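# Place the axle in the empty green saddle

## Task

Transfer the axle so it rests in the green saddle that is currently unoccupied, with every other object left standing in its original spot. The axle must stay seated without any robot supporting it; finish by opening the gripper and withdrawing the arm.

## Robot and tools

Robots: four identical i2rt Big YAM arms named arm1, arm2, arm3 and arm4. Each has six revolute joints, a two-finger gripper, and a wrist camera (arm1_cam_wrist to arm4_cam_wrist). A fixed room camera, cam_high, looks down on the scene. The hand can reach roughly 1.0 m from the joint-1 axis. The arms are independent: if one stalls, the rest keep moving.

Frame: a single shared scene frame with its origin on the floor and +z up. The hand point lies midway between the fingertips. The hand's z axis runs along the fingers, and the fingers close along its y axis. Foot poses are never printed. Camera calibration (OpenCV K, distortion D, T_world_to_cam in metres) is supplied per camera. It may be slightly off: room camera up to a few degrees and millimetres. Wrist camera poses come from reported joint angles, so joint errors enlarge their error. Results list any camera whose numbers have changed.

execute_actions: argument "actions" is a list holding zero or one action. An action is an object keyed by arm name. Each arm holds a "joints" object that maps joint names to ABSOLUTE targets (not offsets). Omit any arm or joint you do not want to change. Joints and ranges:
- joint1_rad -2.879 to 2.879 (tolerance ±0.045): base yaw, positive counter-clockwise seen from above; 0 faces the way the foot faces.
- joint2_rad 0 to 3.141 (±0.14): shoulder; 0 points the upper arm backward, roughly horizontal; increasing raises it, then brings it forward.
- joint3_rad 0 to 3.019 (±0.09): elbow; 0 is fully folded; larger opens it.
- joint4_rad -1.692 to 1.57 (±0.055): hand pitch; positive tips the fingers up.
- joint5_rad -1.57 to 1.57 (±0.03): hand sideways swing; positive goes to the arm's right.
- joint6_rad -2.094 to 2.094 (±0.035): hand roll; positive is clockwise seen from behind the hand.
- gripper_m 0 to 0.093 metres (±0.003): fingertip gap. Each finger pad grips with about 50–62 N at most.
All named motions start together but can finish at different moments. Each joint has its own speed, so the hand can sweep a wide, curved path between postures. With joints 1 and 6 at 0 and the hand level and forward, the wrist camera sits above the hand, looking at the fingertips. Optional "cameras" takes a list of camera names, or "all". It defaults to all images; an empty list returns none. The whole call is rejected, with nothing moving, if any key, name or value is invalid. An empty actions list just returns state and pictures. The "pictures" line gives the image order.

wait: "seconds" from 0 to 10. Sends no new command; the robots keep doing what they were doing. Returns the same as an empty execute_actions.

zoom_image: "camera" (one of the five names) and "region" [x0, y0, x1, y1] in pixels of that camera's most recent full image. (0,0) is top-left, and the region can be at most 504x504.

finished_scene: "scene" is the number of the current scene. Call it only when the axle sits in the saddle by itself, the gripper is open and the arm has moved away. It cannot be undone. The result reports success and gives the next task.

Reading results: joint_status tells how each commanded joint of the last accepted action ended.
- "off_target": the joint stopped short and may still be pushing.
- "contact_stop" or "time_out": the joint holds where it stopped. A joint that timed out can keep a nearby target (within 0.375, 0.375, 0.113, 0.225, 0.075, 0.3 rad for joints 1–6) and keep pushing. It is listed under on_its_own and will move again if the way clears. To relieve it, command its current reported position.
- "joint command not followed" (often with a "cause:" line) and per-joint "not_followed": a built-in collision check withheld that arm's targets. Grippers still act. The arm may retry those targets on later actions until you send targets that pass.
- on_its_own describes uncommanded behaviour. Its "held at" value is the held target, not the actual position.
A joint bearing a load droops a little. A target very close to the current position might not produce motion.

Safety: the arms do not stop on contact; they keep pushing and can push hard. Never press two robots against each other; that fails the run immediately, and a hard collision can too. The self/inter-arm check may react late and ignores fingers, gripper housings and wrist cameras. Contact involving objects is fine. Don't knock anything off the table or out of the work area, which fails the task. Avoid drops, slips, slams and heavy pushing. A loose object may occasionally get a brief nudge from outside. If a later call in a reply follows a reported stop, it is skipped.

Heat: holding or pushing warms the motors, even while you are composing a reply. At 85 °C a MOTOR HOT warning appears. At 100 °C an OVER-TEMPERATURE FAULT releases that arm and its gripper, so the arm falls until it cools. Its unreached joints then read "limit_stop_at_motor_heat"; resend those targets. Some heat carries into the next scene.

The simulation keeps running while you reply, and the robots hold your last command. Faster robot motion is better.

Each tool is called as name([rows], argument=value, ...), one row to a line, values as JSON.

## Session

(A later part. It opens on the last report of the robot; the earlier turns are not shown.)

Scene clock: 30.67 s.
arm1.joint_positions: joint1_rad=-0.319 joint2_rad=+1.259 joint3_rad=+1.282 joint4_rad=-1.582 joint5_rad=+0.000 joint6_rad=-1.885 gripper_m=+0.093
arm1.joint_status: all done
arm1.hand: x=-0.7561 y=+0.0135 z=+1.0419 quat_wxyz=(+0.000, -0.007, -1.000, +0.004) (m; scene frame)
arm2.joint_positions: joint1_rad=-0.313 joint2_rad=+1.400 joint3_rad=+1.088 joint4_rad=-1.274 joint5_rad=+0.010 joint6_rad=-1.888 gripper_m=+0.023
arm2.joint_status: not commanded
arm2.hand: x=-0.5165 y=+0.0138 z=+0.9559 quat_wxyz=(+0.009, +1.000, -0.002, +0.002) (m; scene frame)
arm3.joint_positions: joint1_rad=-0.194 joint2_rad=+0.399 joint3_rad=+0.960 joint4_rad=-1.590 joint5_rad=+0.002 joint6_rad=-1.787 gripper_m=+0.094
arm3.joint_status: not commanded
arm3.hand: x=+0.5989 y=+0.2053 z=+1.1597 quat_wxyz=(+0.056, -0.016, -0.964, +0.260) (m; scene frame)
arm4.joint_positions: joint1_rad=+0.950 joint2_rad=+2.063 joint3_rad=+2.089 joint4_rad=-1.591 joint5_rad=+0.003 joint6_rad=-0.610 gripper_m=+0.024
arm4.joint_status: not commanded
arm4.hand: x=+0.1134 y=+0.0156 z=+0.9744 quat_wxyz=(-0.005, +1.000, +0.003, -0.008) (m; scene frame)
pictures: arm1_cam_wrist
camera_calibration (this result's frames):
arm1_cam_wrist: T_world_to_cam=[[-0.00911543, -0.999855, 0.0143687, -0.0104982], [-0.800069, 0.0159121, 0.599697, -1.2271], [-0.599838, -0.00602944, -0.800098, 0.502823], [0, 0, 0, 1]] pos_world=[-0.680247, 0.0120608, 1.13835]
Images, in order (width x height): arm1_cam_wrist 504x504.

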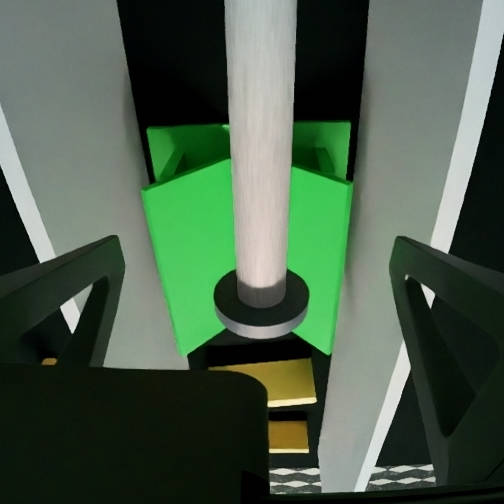

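execute_actions([
  {"arm1":{"joints":{"joint2_rad":1.29,"joint3_rad":1.118,"joint4_rad":-1.378}}},
], cameras=["arm1_cam_wrist"])

execute_actions([
  {"arm1":{"joints":{"gripper_m":0}}},
], cameras=["arm1_cam_wrist"])

Scene clock: 31.90 s.
arm1.joint_positions: joint1_rad=-0.319 joint2_rad=+1.285 joint3_rad=+1.108 joint4_rad=-1.391 joint5_rad=+0.000 joint6_rad=-1.885 gripper_m=+0.093
arm1.joint_status: all done
arm1.hand: x=-0.7565 y=+0.0119 z=+0.9671 quat_wxyz=(-0.001, -0.007, -1.000, +0.000) (m; scene frame)
arm2.joint_positions: joint1_rad=-0.313 joint2_rad=+1.400 joint3_rad=+1.088 joint4_rad=-1.274 joint5_rad=+0.010 joint6_rad=-1.888 gripper_m=+0.023
arm2.joint_status: not commanded
arm2.hand: x=-0.5165 y=+0.0138 z=+0.9559 quat_wxyz=(+0.009, +1.000, -0.002, +0.002) (m; scene frame)
arm3.joint_positions: joint1_rad=-0.194 joint2_rad=+0.399 joint3_rad=+0.960 joint4_rad=-1.590 joint5_rad=+0.002 joint6_rad=-1.787 gripper_m=+0.094
arm3.joint_status: not commanded
arm3.hand: x=+0.5989 y=+0.2053 z=+1.1597 quat_wxyz=(+0.056, -0.016, -0.964, +0.260) (m; scene frame)
arm4.joint_positions: joint1_rad=+0.950 joint2_rad=+2.063 joint3_rad=+2.089 joint4_rad=-1.591 joint5_rad=+0.003 joint6_rad=-0.610 gripper_m=+0.024
arm4.joint_status: not commanded
arm4.hand: x=+0.1134 y=+0.0156 z=+0.9744 quat_wxyz=(-0.005, +1.000, +0.003, -0.008) (m; scene frame)
pictures: arm1_cam_wrist
camera_calibration (this result's frames):
arm1_cam_wrist: T_world_to_cam=[[-0.00912299, -0.99994, 0.00604007, -0.00300792], [-0.801766, 0.0109243, 0.597538, -1.18163], [-0.597568, 0.000608611, -0.801818, 0.446034], [0, 0, 0, 1]] pos_world=[-0.680885, 0.00962935, 1.06373]
Images, in order (width x height): arm1_cam_wrist 504x504.

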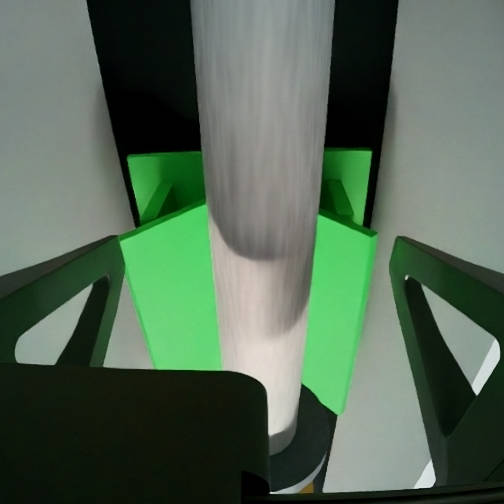

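Scene clock: 32.60 s.
arm1.joint_positions: joint1_rad=-0.319 joint2_rad=+1.285 joint3_rad=+1.108 joint4_rad=-1.387 joint5_rad=-0.001 joint6_rad=-1.894 gripper_m=+0.022
arm1.joint_status: gripper_m off_target (ended at +0.022, target +0.000)
arm1.hand: x=-0.7566 y=+0.0109 z=+0.9671 quat_wxyz=(-0.001, -0.003, -1.000, +0.002) (m; scene frame)
arm2.joint_positions: joint1_rad=-0.313 joint2_rad=+1.400 joint3_rad=+1.088 joint4_rad=-1.272 joint5_rad=+0.009 joint6_rad=-1.888 gripper_m=+0.023
arm2.joint_status: not commanded
arm2.hand: x=-0.5165 y=+0.0144 z=+0.9560 quat_wxyz=(+0.008, +1.000, -0.002, +0.002) (m; scene frame)
arm3.joint_positions: joint1_rad=-0.194 joint2_rad=+0.399 joint3_rad=+0.960 joint4_rad=-1.590 joint5_rad=+0.002 joint6_rad=-1.787 gripper_m=+0.094
arm3.joint_status: not commanded
arm3.hand: x=+0.5989 y=+0.2053 z=+1.1597 quat_wxyz=(+0.056, -0.016, -0.964, +0.260) (m; scene frame)
arm4.joint_positions: joint1_rad=+0.950 joint2_rad=+2.063 joint3_rad=+2.089 joint4_rad=-1.591 joint5_rad=+0.003 joint6_rad=-0.610 gripper_m=+0.024
arm4.joint_status: not commanded
arm4.hand: x=+0.1133 y=+0.0156 z=+0.9744 quat_wxyz=(-0.005, +1.000, +0.003, -0.009) (m; scene frame)
pictures: arm1_cam_wrist
camera_calibration (this result's frames):
arm1_cam_wrist: T_world_to_cam=[[-0.000355491, -0.999946, 0.0103997, -0.00163187], [-0.801667, 0.0065016, 0.597735, -1.18181], [-0.59777, -0.00812461, -0.801626, 0.445704], [0, 0, 0, 1]] pos_world=[-0.680989, 0.00967304, 1.06371]
Images, in order (width x height): arm1_cam_wrist 504x504.

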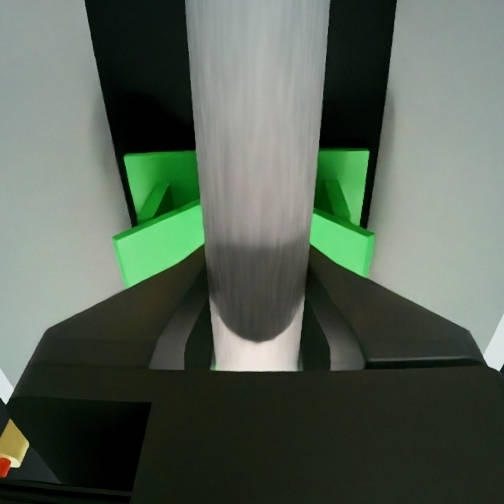

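execute_actions(actions=[])

Scene clock: 33.63 s.
arm1.joint_positions: joint1_rad=-0.319 joint2_rad=+1.285 joint3_rad=+1.108 joint4_rad=-1.387 joint5_rad=-0.001 joint6_rad=-1.894 gripper_m=+0.022
arm1.joint_status: gripper_m off_target (ended at +0.022, target +0.000)
arm1.hand: x=-0.7566 y=+0.0109 z=+0.9671 quat_wxyz=(-0.001, -0.003, -1.000, +0.002) (m; scene frame)
arm2.joint_positions: joint1_rad=-0.313 joint2_rad=+1.400 joint3_rad=+1.088 joint4_rad=-1.272 joint5_rad=+0.009 joint6_rad=-1.888 gripper_m=+0.023
arm2.joint_status: not commanded
arm2.hand: x=-0.5165 y=+0.0144 z=+0.9560 quat_wxyz=(+0.008, +1.000, -0.002, +0.002) (m; scene frame)
arm3.joint_positions: joint1_rad=-0.194 joint2_rad=+0.399 joint3_rad=+0.960 joint4_rad=-1.590 joint5_rad=+0.002 joint6_rad=-1.787 gripper_m=+0.094
arm3.joint_status: not commanded
arm3.hand: x=+0.5989 y=+0.2053 z=+1.1597 quat_wxyz=(+0.056, -0.016, -0.964, +0.260) (m; scene frame)
arm4.joint_positions: joint1_rad=+0.950 joint2_rad=+2.063 joint3_rad=+2.089 joint4_rad=-1.591 joint5_rad=+0.003 joint6_rad=-0.610 gripper_m=+0.024
arm4.joint_status: not commanded
arm4.hand: x=+0.1133 y=+0.0156 z=+0.9744 quat_wxyz=(-0.005, +1.000, +0.003, -0.009) (m; scene frame)
pictures: arm1_cam_wrist, arm2_cam_wrist, arm3_cam_wrist, arm4_cam_wrist, cam_high
camera_calibration (this result's frames):
arm1_cam_wrist: T_world_to_cam=[[-0.000355491, -0.999946, 0.0103997, -0.00163187], [-0.801667, 0.0065016, 0.597735, -1.18181], [-0.59777, -0.00812461, -0.801626, 0.445704], [0, 0, 0, 1]] pos_world=[-0.680989, 0.00967304, 1.06371]
arm2_cam_wrist: T_world_to_cam=[[0.0104265, 0.99975, -0.0197732, 0.0110234], [0.797693, 0.00360803, 0.603052, -0.161661], [0.602973, -0.0220606, -0.797456, 1.19491], [0, 0, 0, 1]] pos_world=[-0.591658, 0.0159231, 1.0506]
arm3_cam_wrist: T_world_to_cam=[[0.00811123, -0.871298, 0.490688, -0.395592], [-0.734786, 0.327638, 0.593922, -0.309596], [-0.678251, -0.365368, -0.63756, 1.34938], [0, 0, 0, 1]] pos_world=[0.690937, 0.249776, 1.2383]
arm4_cam_wrist: T_world_to_cam=[[-0.00716654, 0.999889, 0.013038, -0.0269833], [0.813535, -0.00175175, 0.581513, -0.653544], [0.581471, 0.0147743, -0.813433, 0.851299], [0, 0, 0, 1]] pos_world=[0.0364816, 0.0132581, 1.07287]
Images, in order (width x height): arm1_cam_wrist 504x504, arm2_cam_wrist 504x504, arm3_cam_wrist 504x504, arm4_cam_wrist 504x504, cam_high 504x504.

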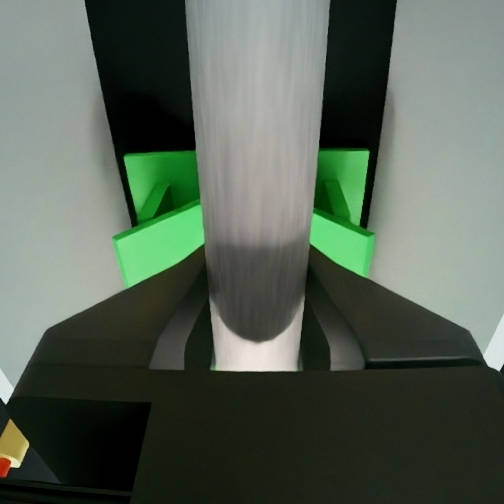

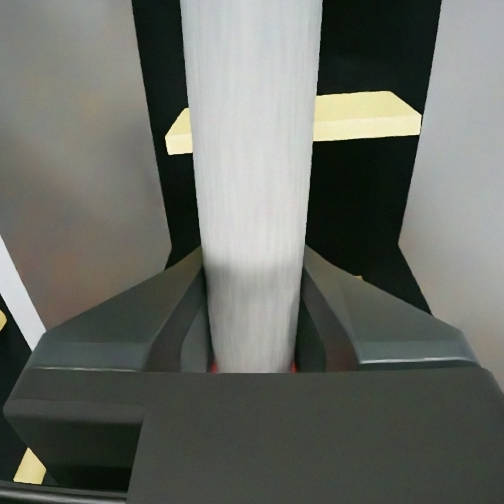

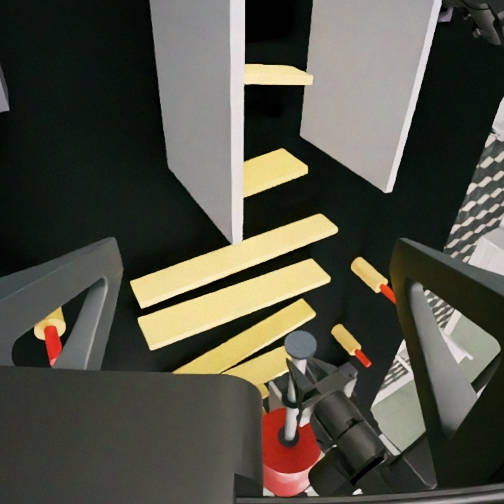

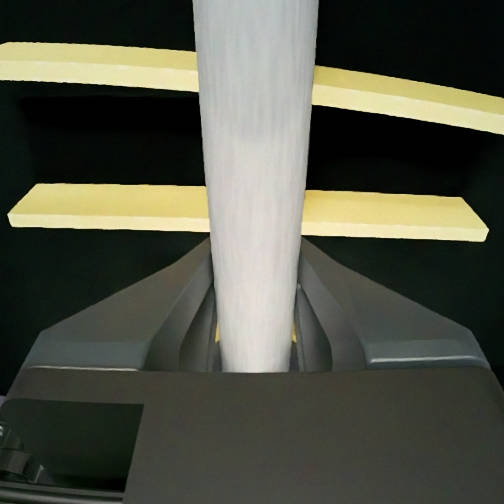

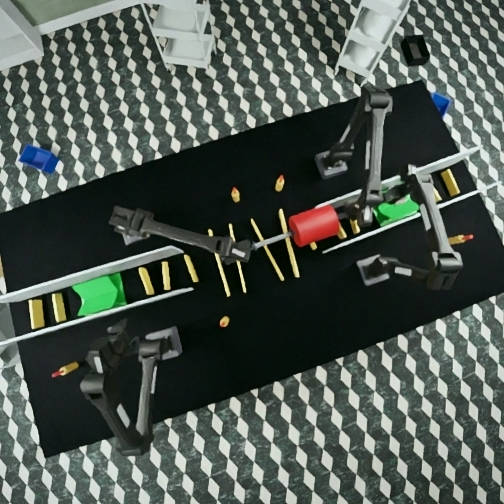

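execute_actions([
  {"arm1":{"joints":{"joint2_rad":1.255,"joint3_rad":1.18}},"arm4":{"joints":{"joint2_rad":2.025,"joint3_rad":2.16}},"arm2":{"joints":{"joint2_rad":1.40,"joint3_rad":1.10}}},
], cameras=[])

execute_actions([
  {"arm2":{"joints":{"gripper_m":0.093}}},
], cameras=["cam_high","arm2_cam_wrist"])

Scene clock: 34.40 s.
arm1.joint_positions: joint1_rad=-0.319 joint2_rad=+1.284 joint3_rad=+1.108 joint4_rad=-1.387 joint5_rad=-0.001 joint6_rad=-1.894 gripper_m=+0.022
arm1.joint_status: all done
arm1.hand: x=-0.7566 y=+0.0109 z=+0.9672 quat_wxyz=(-0.001, -0.003, -1.000, +0.002) (m; scene frame)
arm2.joint_positions: joint1_rad=-0.313 joint2_rad=+1.402 joint3_rad=+1.088 joint4_rad=-1.272 joint5_rad=+0.009 joint6_rad=-1.888 gripper_m=+0.023
arm2.joint_status: all done
arm2.hand: x=-0.5166 y=+0.0143 z=+0.9549 quat_wxyz=(+0.009, +1.000, -0.002, +0.001) (m; scene frame)
arm3.joint_positions: joint1_rad=-0.194 joint2_rad=+0.399 joint3_rad=+0.960 joint4_rad=-1.590 joint5_rad=+0.002 joint6_rad=-1.787 gripper_m=+0.094
arm3.joint_status: not commanded
arm3.hand: x=+0.5989 y=+0.2053 z=+1.1597 quat_wxyz=(+0.056, -0.016, -0.964, +0.260) (m; scene frame)
arm4.joint_positions: joint1_rad=+0.950 joint2_rad=+2.063 joint3_rad=+2.089 joint4_rad=-1.591 joint5_rad=+0.003 joint6_rad=-0.609 gripper_m=+0.024
arm4.joint_status: all done
arm4.hand: x=+0.1133 y=+0.0156 z=+0.9744 quat_wxyz=(-0.005, +1.000, +0.003, -0.009) (m; scene frame)
pictures: none
No camera images: the call's "cameras" was empty. Leave "cameras" out to get every camera's image.

Scene clock: 35.10 s.
arm1.joint_positions: joint1_rad=-0.319 joint2_rad=+1.284 joint3_rad=+1.108 joint4_rad=-1.387 joint5_rad=-0.001 joint6_rad=-1.894 gripper_m=+0.022
arm1.joint_status: not commanded
arm1.hand: x=-0.7566 y=+0.0109 z=+0.9672 quat_wxyz=(-0.001, -0.003, -1.000, +0.002) (m; scene frame)
arm2.joint_positions: joint1_rad=-0.313 joint2_rad=+1.402 joint3_rad=+1.088 joint4_rad=-1.272 joint5_rad=+0.004 joint6_rad=-1.888 gripper_m=+0.093
arm2.joint_status: all done
arm2.hand: x=-0.5173 y=+0.0146 z=+0.9550 quat_wxyz=(+0.008, +1.000, -0.002, -0.001) (m; scene frame)
arm3.joint_positions: joint1_rad=-0.194 joint2_rad=+0.399 joint3_rad=+0.960 joint4_rad=-1.590 joint5_rad=+0.002 joint6_rad=-1.787 gripper_m=+0.094
arm3.joint_status: not commanded
arm3.hand: x=+0.5989 y=+0.2053 z=+1.1597 quat_wxyz=(+0.056, -0.016, -0.964, +0.260) (m; scene frame)
arm4.joint_positions: joint1_rad=+0.950 joint2_rad=+2.063 joint3_rad=+2.089 joint4_rad=-1.591 joint5_rad=+0.003 joint6_rad=-0.609 gripper_m=+0.024
arm4.joint_status: not commanded
arm4.hand: x=+0.1133 y=+0.0156 z=+0.9744 quat_wxyz=(-0.005, +1.000, +0.003, -0.009) (m; scene frame)
pictures: arm2_cam_wrist, cam_high
camera_calibration (this result's frames):
arm2_cam_wrist: T_world_to_cam=[[0.0103882, 0.999727, -0.0209148, 0.0119204], [0.800811, 0.0042081, 0.598903, -0.15489], [0.598828, -0.0229703, -0.800548, 1.19543], [0, 0, 0, 1]] pos_world=[-0.591942, 0.016194, 1.05001]
Images, in order (width x height): arm2_cam_wrist 504x504, cam_high 504x504.

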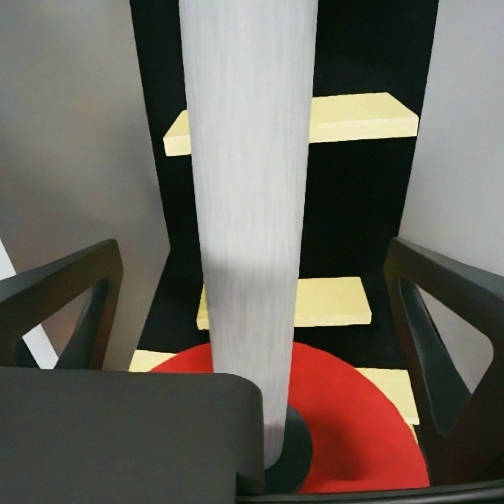

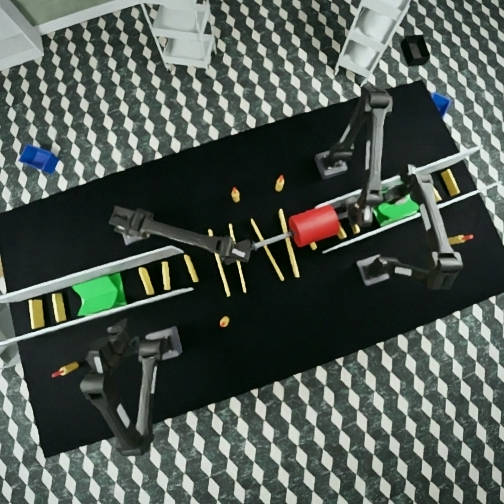

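execute_actions([
  {"arm2":{"joints":{"joint2_rad":1.34,"joint3_rad":1.40,"joint4_rad":-1.6}}},
], cameras=[])

execute_actions([
  {"arm2":{"joints":{"joint2_rad":0.4,"joint3_rad":0.9}}},
], cameras=["cam_high"])

Scene clock: 36.40 s.
arm1.joint_positions: joint1_rad=-0.319 joint2_rad=+1.284 joint3_rad=+1.108 joint4_rad=-1.387 joint5_rad=-0.001 joint6_rad=-1.894 gripper_m=+0.022
arm1.joint_status: not commanded
arm1.hand: x=-0.7566 y=+0.0109 z=+0.9672 quat_wxyz=(-0.001, -0.003, -1.000, +0.002) (m; scene frame)
arm2.joint_positions: joint1_rad=-0.313 joint2_rad=+1.332 joint3_rad=+1.365 joint4_rad=-1.589 joint5_rad=+0.004 joint6_rad=-1.888 gripper_m=+0.093
arm2.joint_status: all done
arm2.hand: x=-0.5176 y=+0.0137 z=+1.0847 quat_wxyz=(-0.006, +1.000, -0.002, +0.004) (m; scene frame)
arm3.joint_positions: joint1_rad=-0.194 joint2_rad=+0.399 joint3_rad=+0.960 joint4_rad=-1.590 joint5_rad=+0.002 joint6_rad=-1.787 gripper_m=+0.094
arm3.joint_status: not commanded
arm3.hand: x=+0.5989 y=+0.2053 z=+1.1597 quat_wxyz=(+0.056, -0.016, -0.964, +0.260) (m; scene frame)
arm4.joint_positions: joint1_rad=+0.950 joint2_rad=+2.063 joint3_rad=+2.089 joint4_rad=-1.591 joint5_rad=+0.003 joint6_rad=-0.609 gripper_m=+0.024
arm4.joint_status: not commanded
arm4.hand: x=+0.1133 y=+0.0156 z=+0.9744 quat_wxyz=(-0.005, +1.000, +0.003, -0.009) (m; scene frame)
pictures: none
No camera images: the call's "cameras" was empty. Leave "cameras" out to get every camera's image.

Scene clock: 38.03 s.
arm1.joint_positions: joint1_rad=-0.319 joint2_rad=+1.284 joint3_rad=+1.108 joint4_rad=-1.387 joint5_rad=-0.001 joint6_rad=-1.894 gripper_m=+0.022
arm1.joint_status: not commanded
arm1.hand: x=-0.7566 y=+0.0109 z=+0.9672 quat_wxyz=(-0.001, -0.003, -1.000, +0.002) (m; scene frame)
arm2.joint_positions: joint1_rad=-0.313 joint2_rad=+0.401 joint3_rad=+0.905 joint4_rad=-1.593 joint5_rad=+0.004 joint6_rad=-1.888 gripper_m=+0.093
arm2.joint_status: all done
arm2.hand: x=-0.5920 y=-0.2097 z=+1.1112 quat_wxyz=(-0.226, +0.971, -0.003, +0.076) (m; scene frame)
arm3.joint_positions: joint1_rad=-0.194 joint2_rad=+0.399 joint3_rad=+0.960 joint4_rad=-1.590 joint5_rad=+0.002 joint6_rad=-1.787 gripper_m=+0.094
arm3.joint_status: not commanded
arm3.hand: x=+0.5989 y=+0.2053 z=+1.1597 quat_wxyz=(+0.056, -0.016, -0.964, +0.260) (m; scene frame)
arm4.joint_positions: joint1_rad=+0.950 joint2_rad=+2.063 joint3_rad=+2.089 joint4_rad=-1.591 joint5_rad=+0.003 joint6_rad=-0.609 gripper_m=+0.024
arm4.joint_status: not commanded
arm4.hand: x=+0.1133 y=+0.0156 z=+0.9744 quat_wxyz=(-0.005, +1.000, +0.003, -0.009) (m; scene frame)
pictures: cam_high
Images, in order (width x height): cam_high 504x504.

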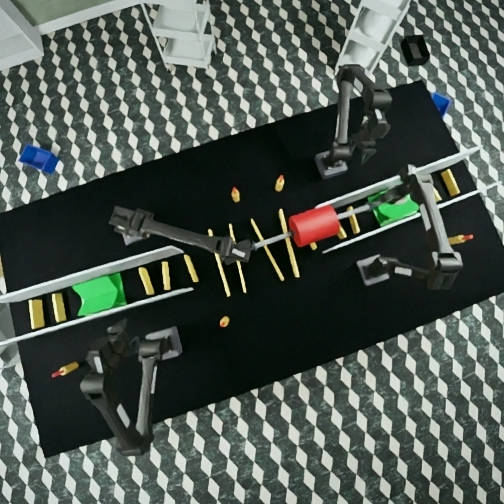

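execute_actions([
  {"arm1":{"joints":{"joint1_rad":0.042,"joint2_rad":1.205,"joint3_rad":1.10,"joint4_rad":-1.415,"joint6_rad":-1.53}},"arm4":{"joints":{"joint1_rad":0.827,"joint2_rad":1.72,"joint3_rad":1.668,"joint4_rad":-1.45,"joint6_rad":-0.735}},"arm2":{"joints":{"joint1_rad":0.9}}},
], cameras=["cam_high"])

Scene clock: 40.60 s.
arm1.joint_positions: joint1_rad=+0.045 joint2_rad=+1.245 joint3_rad=+1.072 joint4_rad=-1.409 joint5_rad=-0.007 joint6_rad=-1.529 gripper_m=+0.022
arm1.joint_status: all done
arm1.hand: x=-0.6281 y=+0.0112 z=+0.9670 quat_wxyz=(-0.005, -0.004, -1.000, -0.007) (m; scene frame)
arm2.joint_positions: joint1_rad=+0.888 joint2_rad=+0.401 joint3_rad=+0.905 joint4_rad=-1.593 joint5_rad=+0.002 joint6_rad=-1.888 gripper_m=+0.093
arm2.joint_status: all done
arm2.hand: x=-0.7534 y=-0.2548 z=+1.1113 quat_wxyz=(-0.229, +0.803, +0.547, -0.065) (m; scene frame)
arm3.joint_positions: joint1_rad=-0.194 joint2_rad=+0.399 joint3_rad=+0.960 joint4_rad=-1.590 joint5_rad=+0.002 joint6_rad=-1.787 gripper_m=+0.094
arm3.joint_status: not commanded
arm3.hand: x=+0.5989 y=+0.2053 z=+1.1597 quat_wxyz=(+0.056, -0.016, -0.964, +0.260) (m; scene frame)
arm4.joint_positions: joint1_rad=+0.822 joint2_rad=+1.746 joint3_rad=+1.650 joint4_rad=-1.449 joint5_rad=+0.006 joint6_rad=-0.728 gripper_m=+0.024
arm4.joint_status: all done
arm4.hand: x=+0.2412 y=+0.0120 z=+0.9860 quat_wxyz=(-0.013, +1.000, -0.002, -0.015) (m; scene frame)
pictures: cam_high
Images, in order (width x height): cam_high 504x504.

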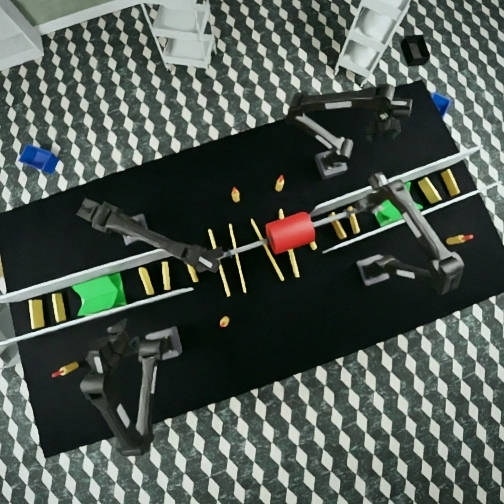

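execute_actions([
  {"arm1":{"joints":{"joint1_rad":0.386,"joint2_rad":1.285,"joint3_rad":1.22,"joint4_rad":-1.395,"joint6_rad":-1.19}},"arm4":{"joints":{"joint1_rad":0.652,"joint2_rad":1.50,"joint3_rad":1.378,"joint4_rad":-1.392,"joint6_rad":-0.912}}},
], cameras=[])

execute_actions([
  {"arm1":{"joints":{"joint1_rad":0.653,"joint2_rad":1.455,"joint3_rad":1.388,"joint4_rad":-1.397,"joint6_rad":-0.922}},"arm4":{"joints":{"joint1_rad":0.40,"joint2_rad":1.325,"joint3_rad":1.194,"joint4_rad":-1.388,"joint6_rad":-1.165}}},
], cameras=["cam_high"])

Scene clock: 43.20 s.
arm1.joint_positions: joint1_rad=+0.387 joint2_rad=+1.304 joint3_rad=+1.146 joint4_rad=-1.392 joint5_rad=-0.002 joint6_rad=-1.186 gripper_m=+0.022
arm1.joint_status: all done
arm1.hand: x=-0.5048 y=+0.0055 z=+0.9754 quat_wxyz=(-0.006, -0.004, -1.000, +0.008) (m; scene frame)
arm2.joint_positions: joint1_rad=+0.888 joint2_rad=+0.401 joint3_rad=+0.905 joint4_rad=-1.593 joint5_rad=+0.002 joint6_rad=-1.888 gripper_m=+0.093
arm2.joint_status: not commanded
arm2.hand: x=-0.7534 y=-0.2548 z=+1.1113 quat_wxyz=(-0.229, +0.803, +0.547, -0.065) (m; scene frame)
arm3.joint_positions: joint1_rad=-0.194 joint2_rad=+0.399 joint3_rad=+0.960 joint4_rad=-1.590 joint5_rad=+0.002 joint6_rad=-1.787 gripper_m=+0.094
arm3.joint_status: not commanded
arm3.hand: x=+0.5989 y=+0.2053 z=+1.1597 quat_wxyz=(+0.056, -0.016, -0.964, +0.260) (m; scene frame)
arm4.joint_positions: joint1_rad=+0.643 joint2_rad=+1.518 joint3_rad=+1.362 joint4_rad=-1.385 joint5_rad=-0.002 joint6_rad=-0.906 gripper_m=+0.024
arm4.joint_status: all done
arm4.hand: x=+0.3645 y=+0.0083 z=+0.9821 quat_wxyz=(-0.013, +1.000, -0.002, -0.017) (m; scene frame)
pictures: none
No camera images: the call's "cameras" was empty. Leave "cameras" out to get every camera's image.

Scene clock: 44.30 s.
arm1.joint_positions: joint1_rad=+0.656 joint2_rad=+1.483 joint3_rad=+1.315 joint4_rad=-1.389 joint5_rad=-0.004 joint6_rad=-0.911 gripper_m=+0.022
arm1.joint_status: all done
arm1.hand: x=-0.3778 y=+0.0015 z=+0.9721 quat_wxyz=(-0.007, -0.007, -1.000, +0.003) (m; scene frame)
arm2.joint_positions: joint1_rad=+0.888 joint2_rad=+0.401 joint3_rad=+0.905 joint4_rad=-1.593 joint5_rad=+0.002 joint6_rad=-1.888 gripper_m=+0.093
arm2.joint_status: not commanded
arm2.hand: x=-0.7534 y=-0.2548 z=+1.1113 quat_wxyz=(-0.229, +0.803, +0.547, -0.065) (m; scene frame)
arm3.joint_positions: joint1_rad=-0.194 joint2_rad=+0.399 joint3_rad=+0.960 joint4_rad=-1.590 joint5_rad=+0.002 joint6_rad=-1.787 gripper_m=+0.094
arm3.joint_status: not commanded
arm3.hand: x=+0.5989 y=+0.2053 z=+1.1597 quat_wxyz=(+0.056, -0.016, -0.964, +0.260) (m; scene frame)
arm4.joint_positions: joint1_rad=+0.388 joint2_rad=+1.344 joint3_rad=+1.177 joint4_rad=-1.379 joint5_rad=+0.006 joint6_rad=-1.160 gripper_m=+0.024
arm4.joint_status: all done
arm4.hand: x=+0.4923 y=+0.0042 z=+0.9783 quat_wxyz=(-0.014, +1.000, -0.003, -0.009) (m; scene frame)
pictures: cam_high
Images, in order (width x height): cam_high 504x504.

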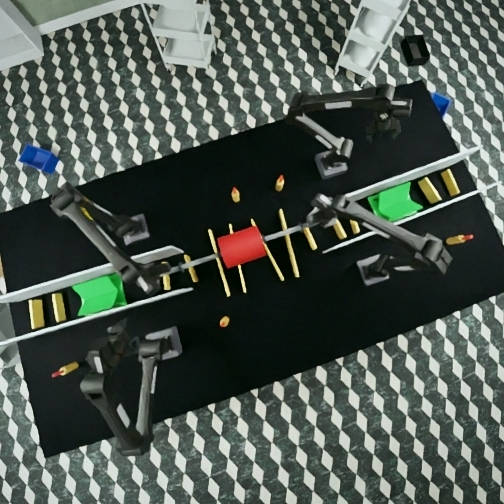

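execute_actions([
  {"arm1":{"joints":{"joint1_rad":0.838,"joint2_rad":1.682,"joint3_rad":1.662,"joint4_rad":-1.443,"joint6_rad":-0.74}},"arm4":{"joints":{"joint1_rad":0.073,"joint2_rad":1.228,"joint3_rad":1.105,"joint4_rad":-1.408,"joint6_rad":-1.495}},"arm3":{"joints":{"joint1_rad":-0.30,"joint6_rad":-1.915}}},
], cameras=[])

execute_actions([
  {"arm1":{"joints":{"joint1_rad":0.965,"joint2_rad":1.962,"joint3_rad":2.07,"joint4_rad":-1.568,"joint6_rad":-0.612}},"arm4":{"joints":{"joint1_rad":-0.287,"joint2_rad":1.245,"joint3_rad":1.165,"joint4_rad":-1.405,"joint6_rad":-1.855}}},
])

Scene clock: 47.20 s.
arm1.joint_positions: joint1_rad=+0.839 joint2_rad=+1.706 joint3_rad=+1.584 joint4_rad=-1.433 joint5_rad=-0.001 joint6_rad=-0.723 gripper_m=+0.022
arm1.joint_status: all done
arm1.hand: x=-0.2552 y=-0.0041 z=+0.9727 quat_wxyz=(-0.008, -0.009, -1.000, +0.003) (m; scene frame)
arm2.joint_positions: joint1_rad=+0.888 joint2_rad=+0.401 joint3_rad=+0.905 joint4_rad=-1.593 joint5_rad=+0.002 joint6_rad=-1.888 gripper_m=+0.093
arm2.joint_status: not commanded
arm2.hand: x=-0.7534 y=-0.2548 z=+1.1113 quat_wxyz=(-0.229, +0.803, +0.547, -0.065) (m; scene frame)
arm3.joint_positions: joint1_rad=-0.295 joint2_rad=+0.399 joint3_rad=+0.960 joint4_rad=-1.590 joint5_rad=+0.002 joint6_rad=-1.902 gripper_m=+0.094
arm3.joint_status: all done
arm3.hand: x=+0.5845 y=+0.2097 z=+1.1595 quat_wxyz=(+0.084, -0.009, -0.964, +0.252) (m; scene frame)
arm4.joint_positions: joint1_rad=+0.063 joint2_rad=+1.248 joint3_rad=+1.085 joint4_rad=-1.399 joint5_rad=+0.008 joint6_rad=-1.476 gripper_m=+0.024
arm4.joint_status: all done
arm4.hand: x=+0.6169 y=-0.0064 z=+0.9745 quat_wxyz=(-0.007, +1.000, -0.007, -0.003) (m; scene frame)
pictures: none
No camera images: the call's "cameras" was empty. Leave "cameras" out to get every camera's image.

Scene clock: 48.33 s.
arm1.joint_positions: joint1_rad=+0.963 joint2_rad=+1.995 joint3_rad=+1.984 joint4_rad=-1.560 joint5_rad=+0.003 joint6_rad=-0.594 gripper_m=+0.022
arm1.joint_status: all done
arm1.hand: x=-0.1346 y=-0.0113 z=+0.9665 quat_wxyz=(-0.001, -0.012, -1.000, +0.000) (m; scene frame)
arm2.joint_positions: joint1_rad=+0.888 joint2_rad=+0.401 joint3_rad=+0.905 joint4_rad=-1.593 joint5_rad=+0.002 joint6_rad=-1.888 gripper_m=+0.093
arm2.joint_status: not commanded
arm2.hand: x=-0.7534 y=-0.2548 z=+1.1113 quat_wxyz=(-0.229, +0.803, +0.547, -0.065) (m; scene frame)
arm3.joint_positions: joint1_rad=-0.295 joint2_rad=+0.399 joint3_rad=+0.960 joint4_rad=-1.590 joint5_rad=+0.002 joint6_rad=-1.902 gripper_m=+0.094
arm3.joint_status: not commanded
arm3.hand: x=+0.5845 y=+0.2097 z=+1.1595 quat_wxyz=(+0.084, -0.009, -0.964, +0.252) (m; scene frame)
arm4.joint_positions: joint1_rad=-0.295 joint2_rad=+1.256 joint3_rad=+1.085 joint4_rad=-1.399 joint5_rad=+0.013 joint6_rad=-1.829 gripper_m=+0.024
arm4.joint_status: all done
arm4.hand: x=+0.7403 y=-0.0189 z=+0.9704 quat_wxyz=(-0.001, +1.000, -0.010, -0.001) (m; scene frame)
pictures: arm1_cam_wrist, arm2_cam_wrist, arm3_cam_wrist, arm4_cam_wrist, cam_high
camera_calibration (this result's frames):
arm1_cam_wrist: T_world_to_cam=[[-0.0186504, -0.999809, 0.00579837, -0.0215524], [-0.801076, 0.0184129, 0.59828, -0.682958], [-0.598272, 0.00651322, -0.801266, 0.816645], [0, 0, 0, 1]] pos_world=[-0.0589267, -0.014292, 1.06308]
arm2_cam_wrist: T_world_to_cam=[[-0.846768, 0.303625, 0.436801, -1.04489], [0.530248, 0.547601, 0.647279, -0.177456], [-0.0426626, 0.779708, -0.624688, 0.981533], [0, 0, 0, 1]] pos_world=[-0.748808, -0.35088, 1.18442]
arm3_cam_wrist: T_world_to_cam=[[0.0328552, -0.879769, 0.474265, -0.385129], [-0.699124, 0.318878, 0.639955, -0.393943], [-0.714245, -0.352596, -0.604591, 1.32125], [0, 0, 0, 1]] pos_world=[0.680937, 0.252663, 1.23358]
arm4_cam_wrist: T_world_to_cam=[[0.0182337, 0.999818, 0.00558685, 0.000463287], [0.804077, -0.0179846, 0.594253, -1.16704], [0.594246, -0.00634319, -0.804258, 0.465269], [0, 0, 0, 1]] pos_world=[0.661899, -0.0185007, 1.06771]
Images, in order (width x height): arm1_cam_wrist 504x504, arm2_cam_wrist 504x504, arm3_cam_wrist 504x504, arm4_cam_wrist 504x504, cam_high 504x504.

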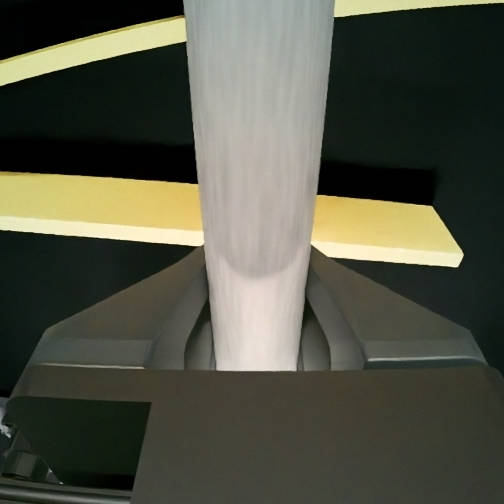

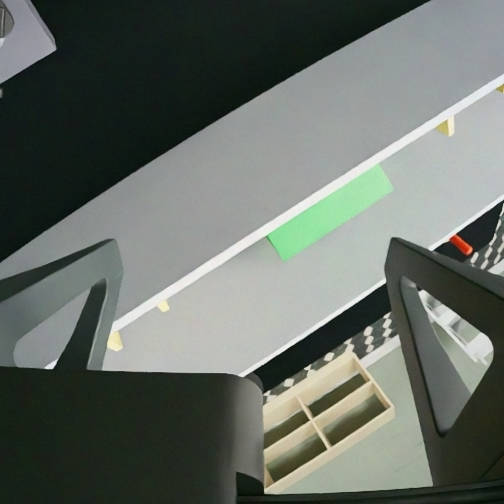

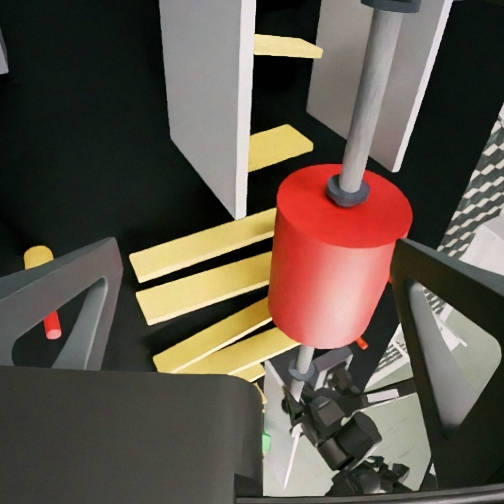

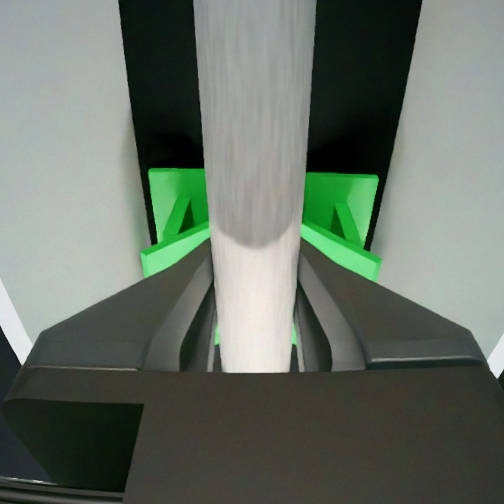

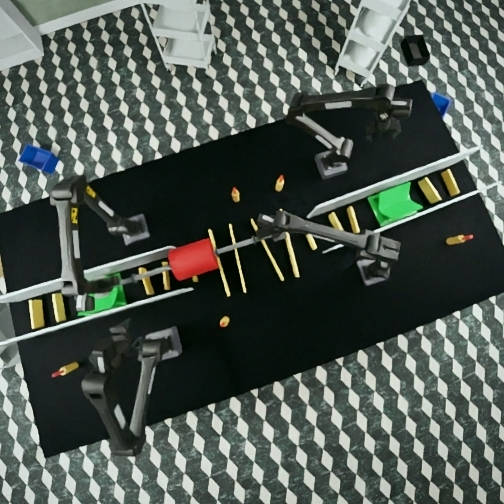

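execute_actions([
  {"arm3":{"joints":{"joint1_rad":-0.315,"joint2_rad":1.338,"joint3_rad":1.306,"joint4_rad":-1.482,"joint6_rad":-1.935}}},
], cameras=["arm3_cam_wrist","cam_high"])

Scene clock: 50.23 s.
arm1.joint_positions: joint1_rad=+0.963 joint2_rad=+1.995 joint3_rad=+1.984 joint4_rad=-1.560 joint5_rad=+0.003 joint6_rad=-0.594 gripper_m=+0.022
arm1.joint_status: not commanded
arm1.hand: x=-0.1346 y=-0.0113 z=+0.9665 quat_wxyz=(-0.001, -0.012, -1.000, +0.000) (m; scene frame)
arm2.joint_positions: joint1_rad=+0.888 joint2_rad=+0.401 joint3_rad=+0.905 joint4_rad=-1.593 joint5_rad=+0.002 joint6_rad=-1.888 gripper_m=+0.093
arm2.joint_status: not commanded
arm2.hand: x=-0.7534 y=-0.2548 z=+1.1113 quat_wxyz=(-0.229, +0.803, +0.547, -0.065) (m; scene frame)
arm3.joint_positions: joint1_rad=-0.305 joint2_rad=+1.350 joint3_rad=+1.281 joint4_rad=-1.490 joint5_rad=+0.002 joint6_rad=-1.922 gripper_m=+0.094
arm3.joint_status: all done
arm3.hand: x=+0.5006 y=-0.0142 z=+1.0685 quat_wxyz=(-0.003, -0.003, -1.000, +0.005) (m; scene frame)
arm4.joint_positions: joint1_rad=-0.295 joint2_rad=+1.256 joint3_rad=+1.085 joint4_rad=-1.399 joint5_rad=+0.013 joint6_rad=-1.829 gripper_m=+0.024
arm4.joint_status: not commanded
arm4.hand: x=+0.7403 y=-0.0189 z=+0.9704 quat_wxyz=(-0.001, +1.000, -0.010, -0.001) (m; scene frame)
pictures: arm3_cam_wrist, cam_high
camera_calibration (this result's frames):
arm3_cam_wrist: T_world_to_cam=[[0.00585977, -0.99998, -0.002426, -0.0150771], [-0.812555, -0.00617551, 0.582852, -0.209744], [-0.582856, -0.00144412, -0.812575, 1.28878], [0, 0, 0, 1]] pos_world=[0.580831, -0.0145109, 1.16944]
Images, in order (width x height): arm3_cam_wrist 504x504, cam_high 504x504.

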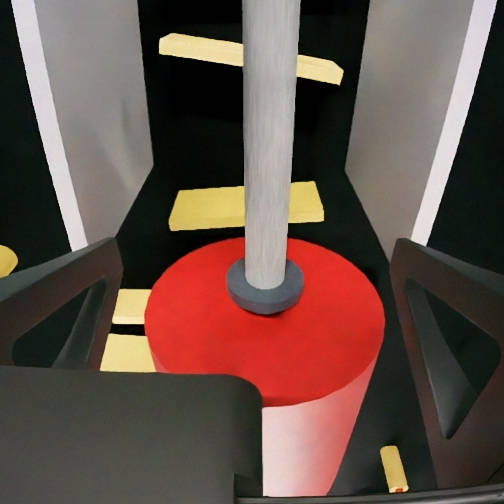

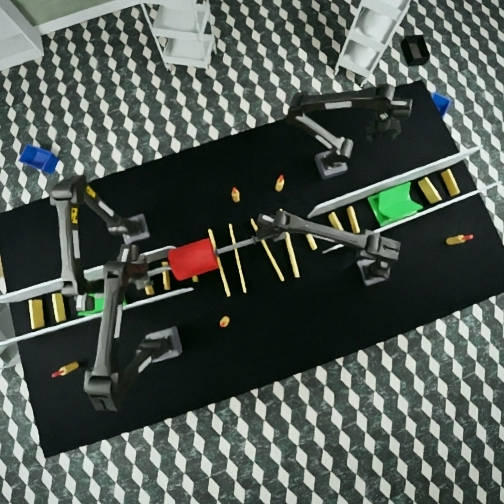

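execute_actions([
  {"arm3":{"joints":{"joint2_rad":1.40,"joint3_rad":1.094,"joint4_rad":-1.235}}},
], cameras=["arm3_cam_wrist"])

Scene clock: 51.50 s.
arm1.joint_positions: joint1_rad=+0.963 joint2_rad=+1.995 joint3_rad=+1.984 joint4_rad=-1.560 joint5_rad=+0.003 joint6_rad=-0.594 gripper_m=+0.022
arm1.joint_status: not commanded
arm1.hand: x=-0.1346 y=-0.0113 z=+0.9665 quat_wxyz=(-0.001, -0.012, -1.000, +0.000) (m; scene frame)
arm2.joint_positions: joint1_rad=+0.888 joint2_rad=+0.401 joint3_rad=+0.905 joint4_rad=-1.593 joint5_rad=+0.002 joint6_rad=-1.888 gripper_m=+0.093
arm2.joint_status: not commanded
arm2.hand: x=-0.7534 y=-0.2548 z=+1.1113 quat_wxyz=(-0.229, +0.803, +0.547, -0.065) (m; scene frame)
arm3.joint_positions: joint1_rad=-0.305 joint2_rad=+1.401 joint3_rad=+1.094 joint4_rad=-1.248 joint5_rad=+0.002 joint6_rad=-1.922 gripper_m=+0.094
arm3.joint_status: all done
arm3.hand: x=+0.5004 y=-0.0178 z=+0.9797 quat_wxyz=(-0.002, -0.003, -1.000, +0.007) (m; scene frame)
arm4.joint_positions: joint1_rad=-0.295 joint2_rad=+1.256 joint3_rad=+1.085 joint4_rad=-1.399 joint5_rad=+0.013 joint6_rad=-1.829 gripper_m=+0.024
arm4.joint_status: not commanded
arm4.hand: x=+0.7403 y=-0.0189 z=+0.9704 quat_wxyz=(-0.001, +1.000, -0.010, -0.001) (m; scene frame)
pictures: arm3_cam_wrist
camera_calibration (this result's frames):
arm3_cam_wrist: T_world_to_cam=[[0.00581583, -0.999982, 0.00114081, -0.0223338], [-0.811778, -0.00405506, 0.583952, -0.159672], [-0.583937, -0.00432225, -0.811788, 1.21622], [0, 0, 0, 1]] pos_world=[0.580705, -0.0177241, 1.08058]
Images, in order (width x height): arm3_cam_wrist 504x504.

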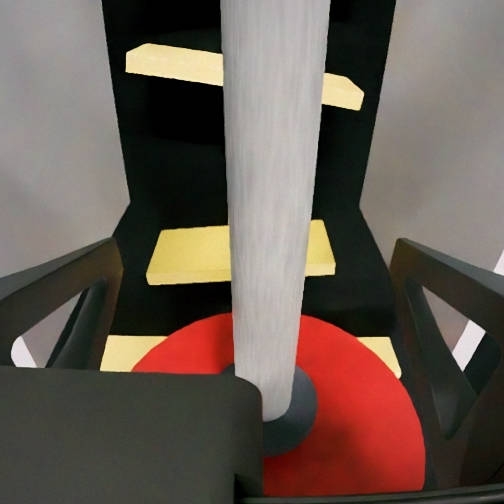

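execute_actions([
  {"arm3":{"joints":{"joint2_rad":1.44,"joint3_rad":1.075,"joint4_rad":-1.19}}},
], cameras=["arm3_cam_wrist"])

Scene clock: 52.37 s.
arm1.joint_positions: joint1_rad=+0.963 joint2_rad=+1.995 joint3_rad=+1.984 joint4_rad=-1.560 joint5_rad=+0.003 joint6_rad=-0.594 gripper_m=+0.022
arm1.joint_status: not commanded
arm1.hand: x=-0.1346 y=-0.0113 z=+0.9665 quat_wxyz=(-0.001, -0.012, -1.000, +0.000) (m; scene frame)
arm2.joint_positions: joint1_rad=+0.888 joint2_rad=+0.401 joint3_rad=+0.905 joint4_rad=-1.593 joint5_rad=+0.002 joint6_rad=-1.888 gripper_m=+0.093
arm2.joint_status: not commanded
arm2.hand: x=-0.7534 y=-0.2548 z=+1.1113 quat_wxyz=(-0.229, +0.803, +0.547, -0.065) (m; scene frame)
arm3.joint_positions: joint1_rad=-0.305 joint2_rad=+1.424 joint3_rad=+1.084 joint4_rad=-1.203 joint5_rad=+0.002 joint6_rad=-1.922 gripper_m=+0.094
arm3.joint_status: all done
arm3.hand: x=+0.4978 y=-0.0251 z=+0.9676 quat_wxyz=(+0.000, -0.003, -1.000, +0.013) (m; scene frame)
arm4.joint_positions: joint1_rad=-0.295 joint2_rad=+1.256 joint3_rad=+1.085 joint4_rad=-1.399 joint5_rad=+0.013 joint6_rad=-1.829 gripper_m=+0.024
arm4.joint_status: not commanded
arm4.hand: x=+0.7403 y=-0.0189 z=+0.9704 quat_wxyz=(-0.001, +1.000, -0.010, -0.001) (m; scene frame)
pictures: arm3_cam_wrist
camera_calibration (this result's frames):
arm3_cam_wrist: T_world_to_cam=[[0.00570982, -0.999909, 0.012198, -0.0402861], [-0.809361, 0.00254286, 0.587305, -0.15898], [-0.587283, -0.013226, -0.809273, 1.20381], [0, 0, 0, 1]] pos_world=[0.578535, -0.0239566, 1.06807]
Images, in order (width x height): arm3_cam_wrist 504x504.

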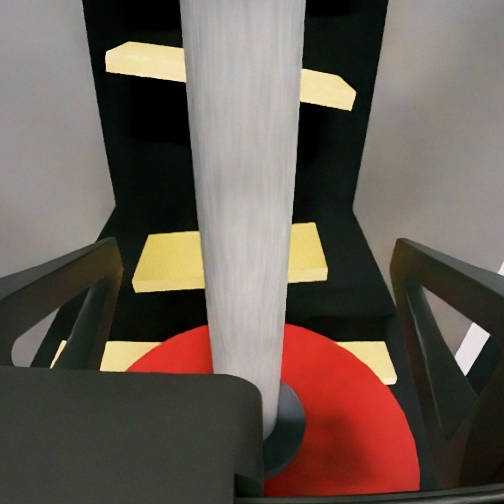

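execute_actions([
  {"arm3":{"joints":{"joint3_rad":1.05,"joint4_rad":-1.205}}},
], cameras=["arm3_cam_wrist"])

execute_actions([
  {"arm3":{"joints":{"gripper_m":0}}},
], cameras=["arm3_cam_wrist"])

Scene clock: 53.20 s.
arm1.joint_positions: joint1_rad=+0.963 joint2_rad=+1.995 joint3_rad=+1.984 joint4_rad=-1.560 joint5_rad=+0.003 joint6_rad=-0.594 gripper_m=+0.022
arm1.joint_status: not commanded
arm1.hand: x=-0.1346 y=-0.0113 z=+0.9665 quat_wxyz=(-0.001, -0.012, -1.000, +0.000) (m; scene frame)
arm2.joint_positions: joint1_rad=+0.888 joint2_rad=+0.401 joint3_rad=+0.905 joint4_rad=-1.593 joint5_rad=+0.002 joint6_rad=-1.888 gripper_m=+0.093
arm2.joint_status: not commanded
arm2.hand: x=-0.7534 y=-0.2548 z=+1.1113 quat_wxyz=(-0.229, +0.803, +0.547, -0.065) (m; scene frame)
arm3.joint_positions: joint1_rad=-0.305 joint2_rad=+1.424 joint3_rad=+1.057 joint4_rad=-1.203 joint5_rad=+0.002 joint6_rad=-1.922 gripper_m=+0.094
arm3.joint_status: all done
arm3.hand: x=+0.5015 y=-0.0155 z=+0.9578 quat_wxyz=(-0.005, -0.002, -1.000, +0.000) (m; scene frame)
arm4.joint_positions: joint1_rad=-0.295 joint2_rad=+1.256 joint3_rad=+1.085 joint4_rad=-1.399 joint5_rad=+0.013 joint6_rad=-1.829 gripper_m=+0.024
arm4.joint_status: not commanded
arm4.hand: x=+0.7403 y=-0.0189 z=+0.9704 quat_wxyz=(-0.001, +1.000, -0.010, -0.001) (m; scene frame)
pictures: arm3_cam_wrist
camera_calibration (this result's frames):
arm3_cam_wrist: T_world_to_cam=[[0.00602006, -0.999896, -0.0131257, -0.00649166], [-0.814875, -0.0125133, 0.579502, -0.140285], [-0.579606, 0.00720714, -0.814865, 1.20004], [0, 0, 0, 1]] pos_world=[0.581273, -0.0168952, 1.05908]
Images, in order (width x height): arm3_cam_wrist 504x504.

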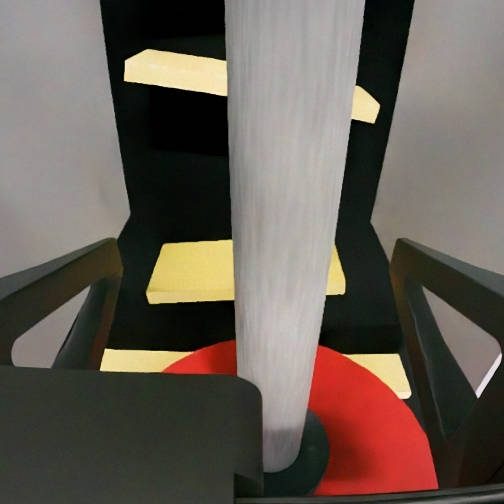

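Scene clock: 53.93 s.
arm1.joint_positions: joint1_rad=+0.963 joint2_rad=+1.995 joint3_rad=+1.984 joint4_rad=-1.562 joint5_rad=-0.001 joint6_rad=-0.596 gripper_m=+0.022
arm1.joint_status: not commanded
arm1.hand: x=-0.1345 y=-0.0102 z=+0.9665 quat_wxyz=(-0.001, -0.010, -1.000, -0.002) (m; scene frame)
arm2.joint_positions: joint1_rad=+0.888 joint2_rad=+0.401 joint3_rad=+0.905 joint4_rad=-1.593 joint5_rad=+0.002 joint6_rad=-1.888 gripper_m=+0.093
arm2.joint_status: not commanded
arm2.hand: x=-0.7534 y=-0.2548 z=+1.1113 quat_wxyz=(-0.229, +0.803, +0.547, -0.065) (m; scene frame)
arm3.joint_positions: joint1_rad=-0.305 joint2_rad=+1.425 joint3_rad=+1.057 joint4_rad=-1.193 joint5_rad=-0.004 joint6_rad=-1.924 gripper_m=+0.023
arm3.joint_status: gripper_m off_target (ended at +0.023, target +0.000)
arm3.hand: x=+0.5015 y=-0.0184 z=+0.9577 quat_wxyz=(-0.006, -0.002, -1.000, +0.006) (m; scene frame)
arm4.joint_positions: joint1_rad=-0.295 joint2_rad=+1.260 joint3_rad=+1.092 joint4_rad=-1.392 joint5_rad=+0.008 joint6_rad=-1.832 gripper_m=+0.024
arm4.joint_status: not commanded
arm4.hand: x=+0.7406 y=-0.0149 z=+0.9714 quat_wxyz=(-0.006, +1.000, -0.009, -0.002) (m; scene frame)
pictures: arm3_cam_wrist
camera_calibration (this result's frames):
arm3_cam_wrist: T_world_to_cam=[[0.00745595, -0.999971, -0.00180546, -0.0209103], [-0.815956, -0.00712762, 0.57807, -0.138241], [-0.578066, -0.00283689, -0.815985, 1.20006], [0, 0, 0, 1]] pos_world=[0.58107, -0.0184906, 1.0591]
Images, in order (width x height): arm3_cam_wrist 504x504.

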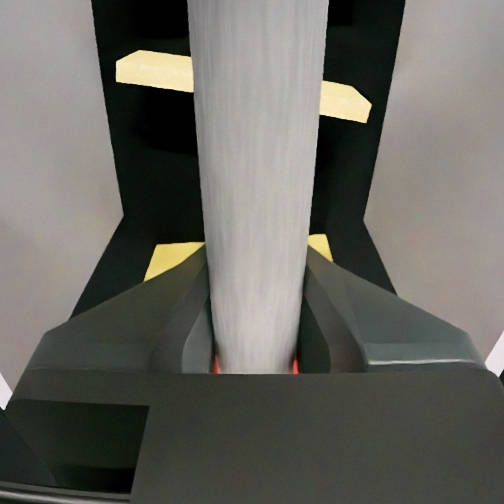

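execute_actions([
  {"arm3":{"joints":{"joint2_rad":1.385,"joint3_rad":1.135,"joint4_rad":-1.195}},"arm4":{"joints":{"joint2_rad":1.26,"joint3_rad":1.11,"joint4_rad":-1.395}}},
], cameras=[])

execute_actions([
  {"arm4":{"joints":{"gripper_m":0.093}}},
], cameras=[])

execute_actions([
  {"arm4":{"joints":{"joint2_rad":1.2,"joint3_rad":1.33,"joint4_rad":-1.67}}},
], cameras=["arm4_cam_wrist","cam_high"])

Scene clock: 54.77 s.
arm1.joint_positions: joint1_rad=+0.963 joint2_rad=+1.995 joint3_rad=+1.985 joint4_rad=-1.562 joint5_rad=-0.001 joint6_rad=-0.597 gripper_m=+0.022
arm1.joint_status: not commanded
arm1.hand: x=-0.1343 y=-0.0103 z=+0.9668 quat_wxyz=(-0.001, -0.010, -1.000, -0.002) (m; scene frame)
arm2.joint_positions: joint1_rad=+0.888 joint2_rad=+0.401 joint3_rad=+0.905 joint4_rad=-1.593 joint5_rad=+0.002 joint6_rad=-1.888 gripper_m=+0.093
arm2.joint_status: not commanded
arm2.hand: x=-0.7534 y=-0.2548 z=+1.1113 quat_wxyz=(-0.229, +0.803, +0.547, -0.065) (m; scene frame)
arm3.joint_positions: joint1_rad=-0.305 joint2_rad=+1.425 joint3_rad=+1.058 joint4_rad=-1.193 joint5_rad=-0.004 joint6_rad=-1.924 gripper_m=+0.023
arm3.joint_status: all done
arm3.hand: x=+0.5014 y=-0.0186 z=+0.9580 quat_wxyz=(-0.006, -0.002, -1.000, +0.006) (m; scene frame)
arm4.joint_positions: joint1_rad=-0.295 joint2_rad=+1.264 joint3_rad=+1.092 joint4_rad=-1.392 joint5_rad=+0.008 joint6_rad=-1.833 gripper_m=+0.024
arm4.joint_status: all done
arm4.hand: x=+0.7407 y=-0.0144 z=+0.9701 quat_wxyz=(-0.004, +1.000, -0.008, -0.002) (m; scene frame)
pictures: none
No camera images: the call's "cameras" was empty. Leave "cameras" out to get every camera's image.

Scene clock: 55.53 s.
arm1.joint_positions: joint1_rad=+0.963 joint2_rad=+1.995 joint3_rad=+1.986 joint4_rad=-1.563 joint5_rad=-0.001 joint6_rad=-0.598 gripper_m=+0.022
arm1.joint_status: not commanded
arm1.hand: x=-0.1343 y=-0.0103 z=+0.9672 quat_wxyz=(-0.001, -0.010, -1.000, -0.002) (m; scene frame)
arm2.joint_positions: joint1_rad=+0.888 joint2_rad=+0.401 joint3_rad=+0.905 joint4_rad=-1.593 joint5_rad=+0.002 joint6_rad=-1.888 gripper_m=+0.093
arm2.joint_status: not commanded
arm2.hand: x=-0.7534 y=-0.2548 z=+1.1113 quat_wxyz=(-0.229, +0.803, +0.547, -0.065) (m; scene frame)
arm3.joint_positions: joint1_rad=-0.305 joint2_rad=+1.425 joint3_rad=+1.058 joint4_rad=-1.193 joint5_rad=-0.003 joint6_rad=-1.925 gripper_m=+0.023
arm3.joint_status: not commanded
arm3.hand: x=+0.5012 y=-0.0186 z=+0.9580 quat_wxyz=(-0.006, -0.001, -1.000, +0.006) (m; scene frame)
arm4.joint_positions: joint1_rad=-0.295 joint2_rad=+1.264 joint3_rad=+1.092 joint4_rad=-1.392 joint5_rad=+0.003 joint6_rad=-1.843 gripper_m=+0.093
arm4.joint_status: all done
arm4.hand: x=+0.7398 y=-0.0142 z=+0.9703 quat_wxyz=(-0.005, +1.000, -0.003, -0.004) (m; scene frame)
pictures: none
No camera images: the call's "cameras" was empty. Leave "cameras" out to get every camera's image.

Scene clock: 56.53 s.
arm1.joint_positions: joint1_rad=+0.963 joint2_rad=+1.995 joint3_rad=+1.986 joint4_rad=-1.563 joint5_rad=-0.001 joint6_rad=-0.598 gripper_m=+0.022
arm1.joint_status: not commanded
arm1.hand: x=-0.1343 y=-0.0103 z=+0.9672 quat_wxyz=(-0.001, -0.010, -1.000, -0.002) (m; scene frame)
arm2.joint_positions: joint1_rad=+0.888 joint2_rad=+0.401 joint3_rad=+0.905 joint4_rad=-1.593 joint5_rad=+0.002 joint6_rad=-1.888 gripper_m=+0.093
arm2.joint_status: not commanded
arm2.hand: x=-0.7534 y=-0.2548 z=+1.1113 quat_wxyz=(-0.229, +0.803, +0.547, -0.065) (m; scene frame)
arm3.joint_positions: joint1_rad=-0.305 joint2_rad=+1.425 joint3_rad=+1.058 joint4_rad=-1.193 joint5_rad=-0.003 joint6_rad=-1.925 gripper_m=+0.023
arm3.joint_status: not commanded
arm3.hand: x=+0.5012 y=-0.0186 z=+0.9580 quat_wxyz=(-0.006, -0.001, -1.000, +0.006) (m; scene frame)
arm4.joint_positions: joint1_rad=-0.295 joint2_rad=+1.191 joint3_rad=+1.298 joint4_rad=-1.659 joint5_rad=+0.003 joint6_rad=-1.843 gripper_m=+0.093
arm4.joint_status: all done
arm4.hand: x=+0.7353 y=-0.0352 z=+1.0716 quat_wxyz=(-0.010, +1.000, -0.003, -0.003) (m; scene frame)
pictures: arm4_cam_wrist, cam_high
camera_calibration (this result's frames):
arm4_cam_wrist: T_world_to_cam=[[0.00395627, 0.999696, 0.0243495, 0.00671921], [0.806941, -0.017573, 0.590371, -1.22141], [0.590619, 0.0173129, -0.806765, 0.555727], [0, 0, 0, 1]] pos_world=[0.657359, -0.0378023, 1.16926]
Images, in order (width x height): arm4_cam_wrist 504x504, cam_high 504x504.

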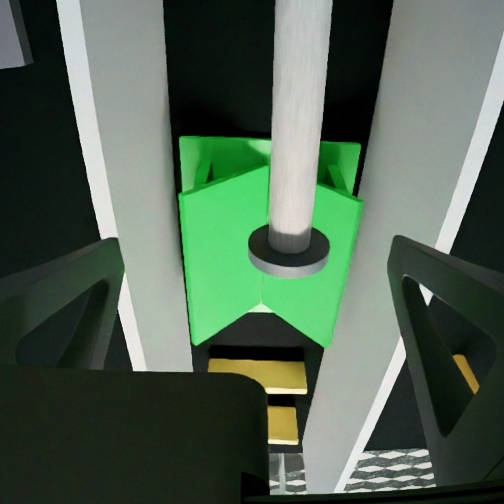

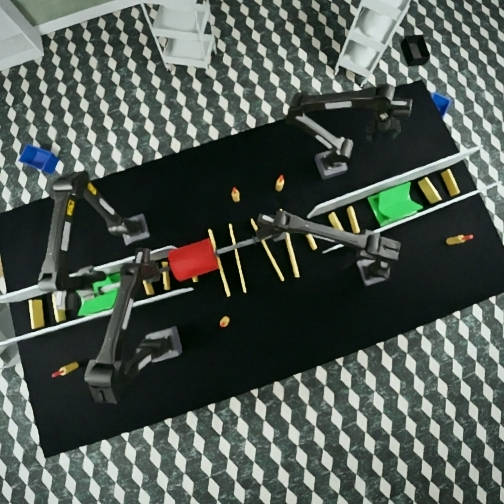

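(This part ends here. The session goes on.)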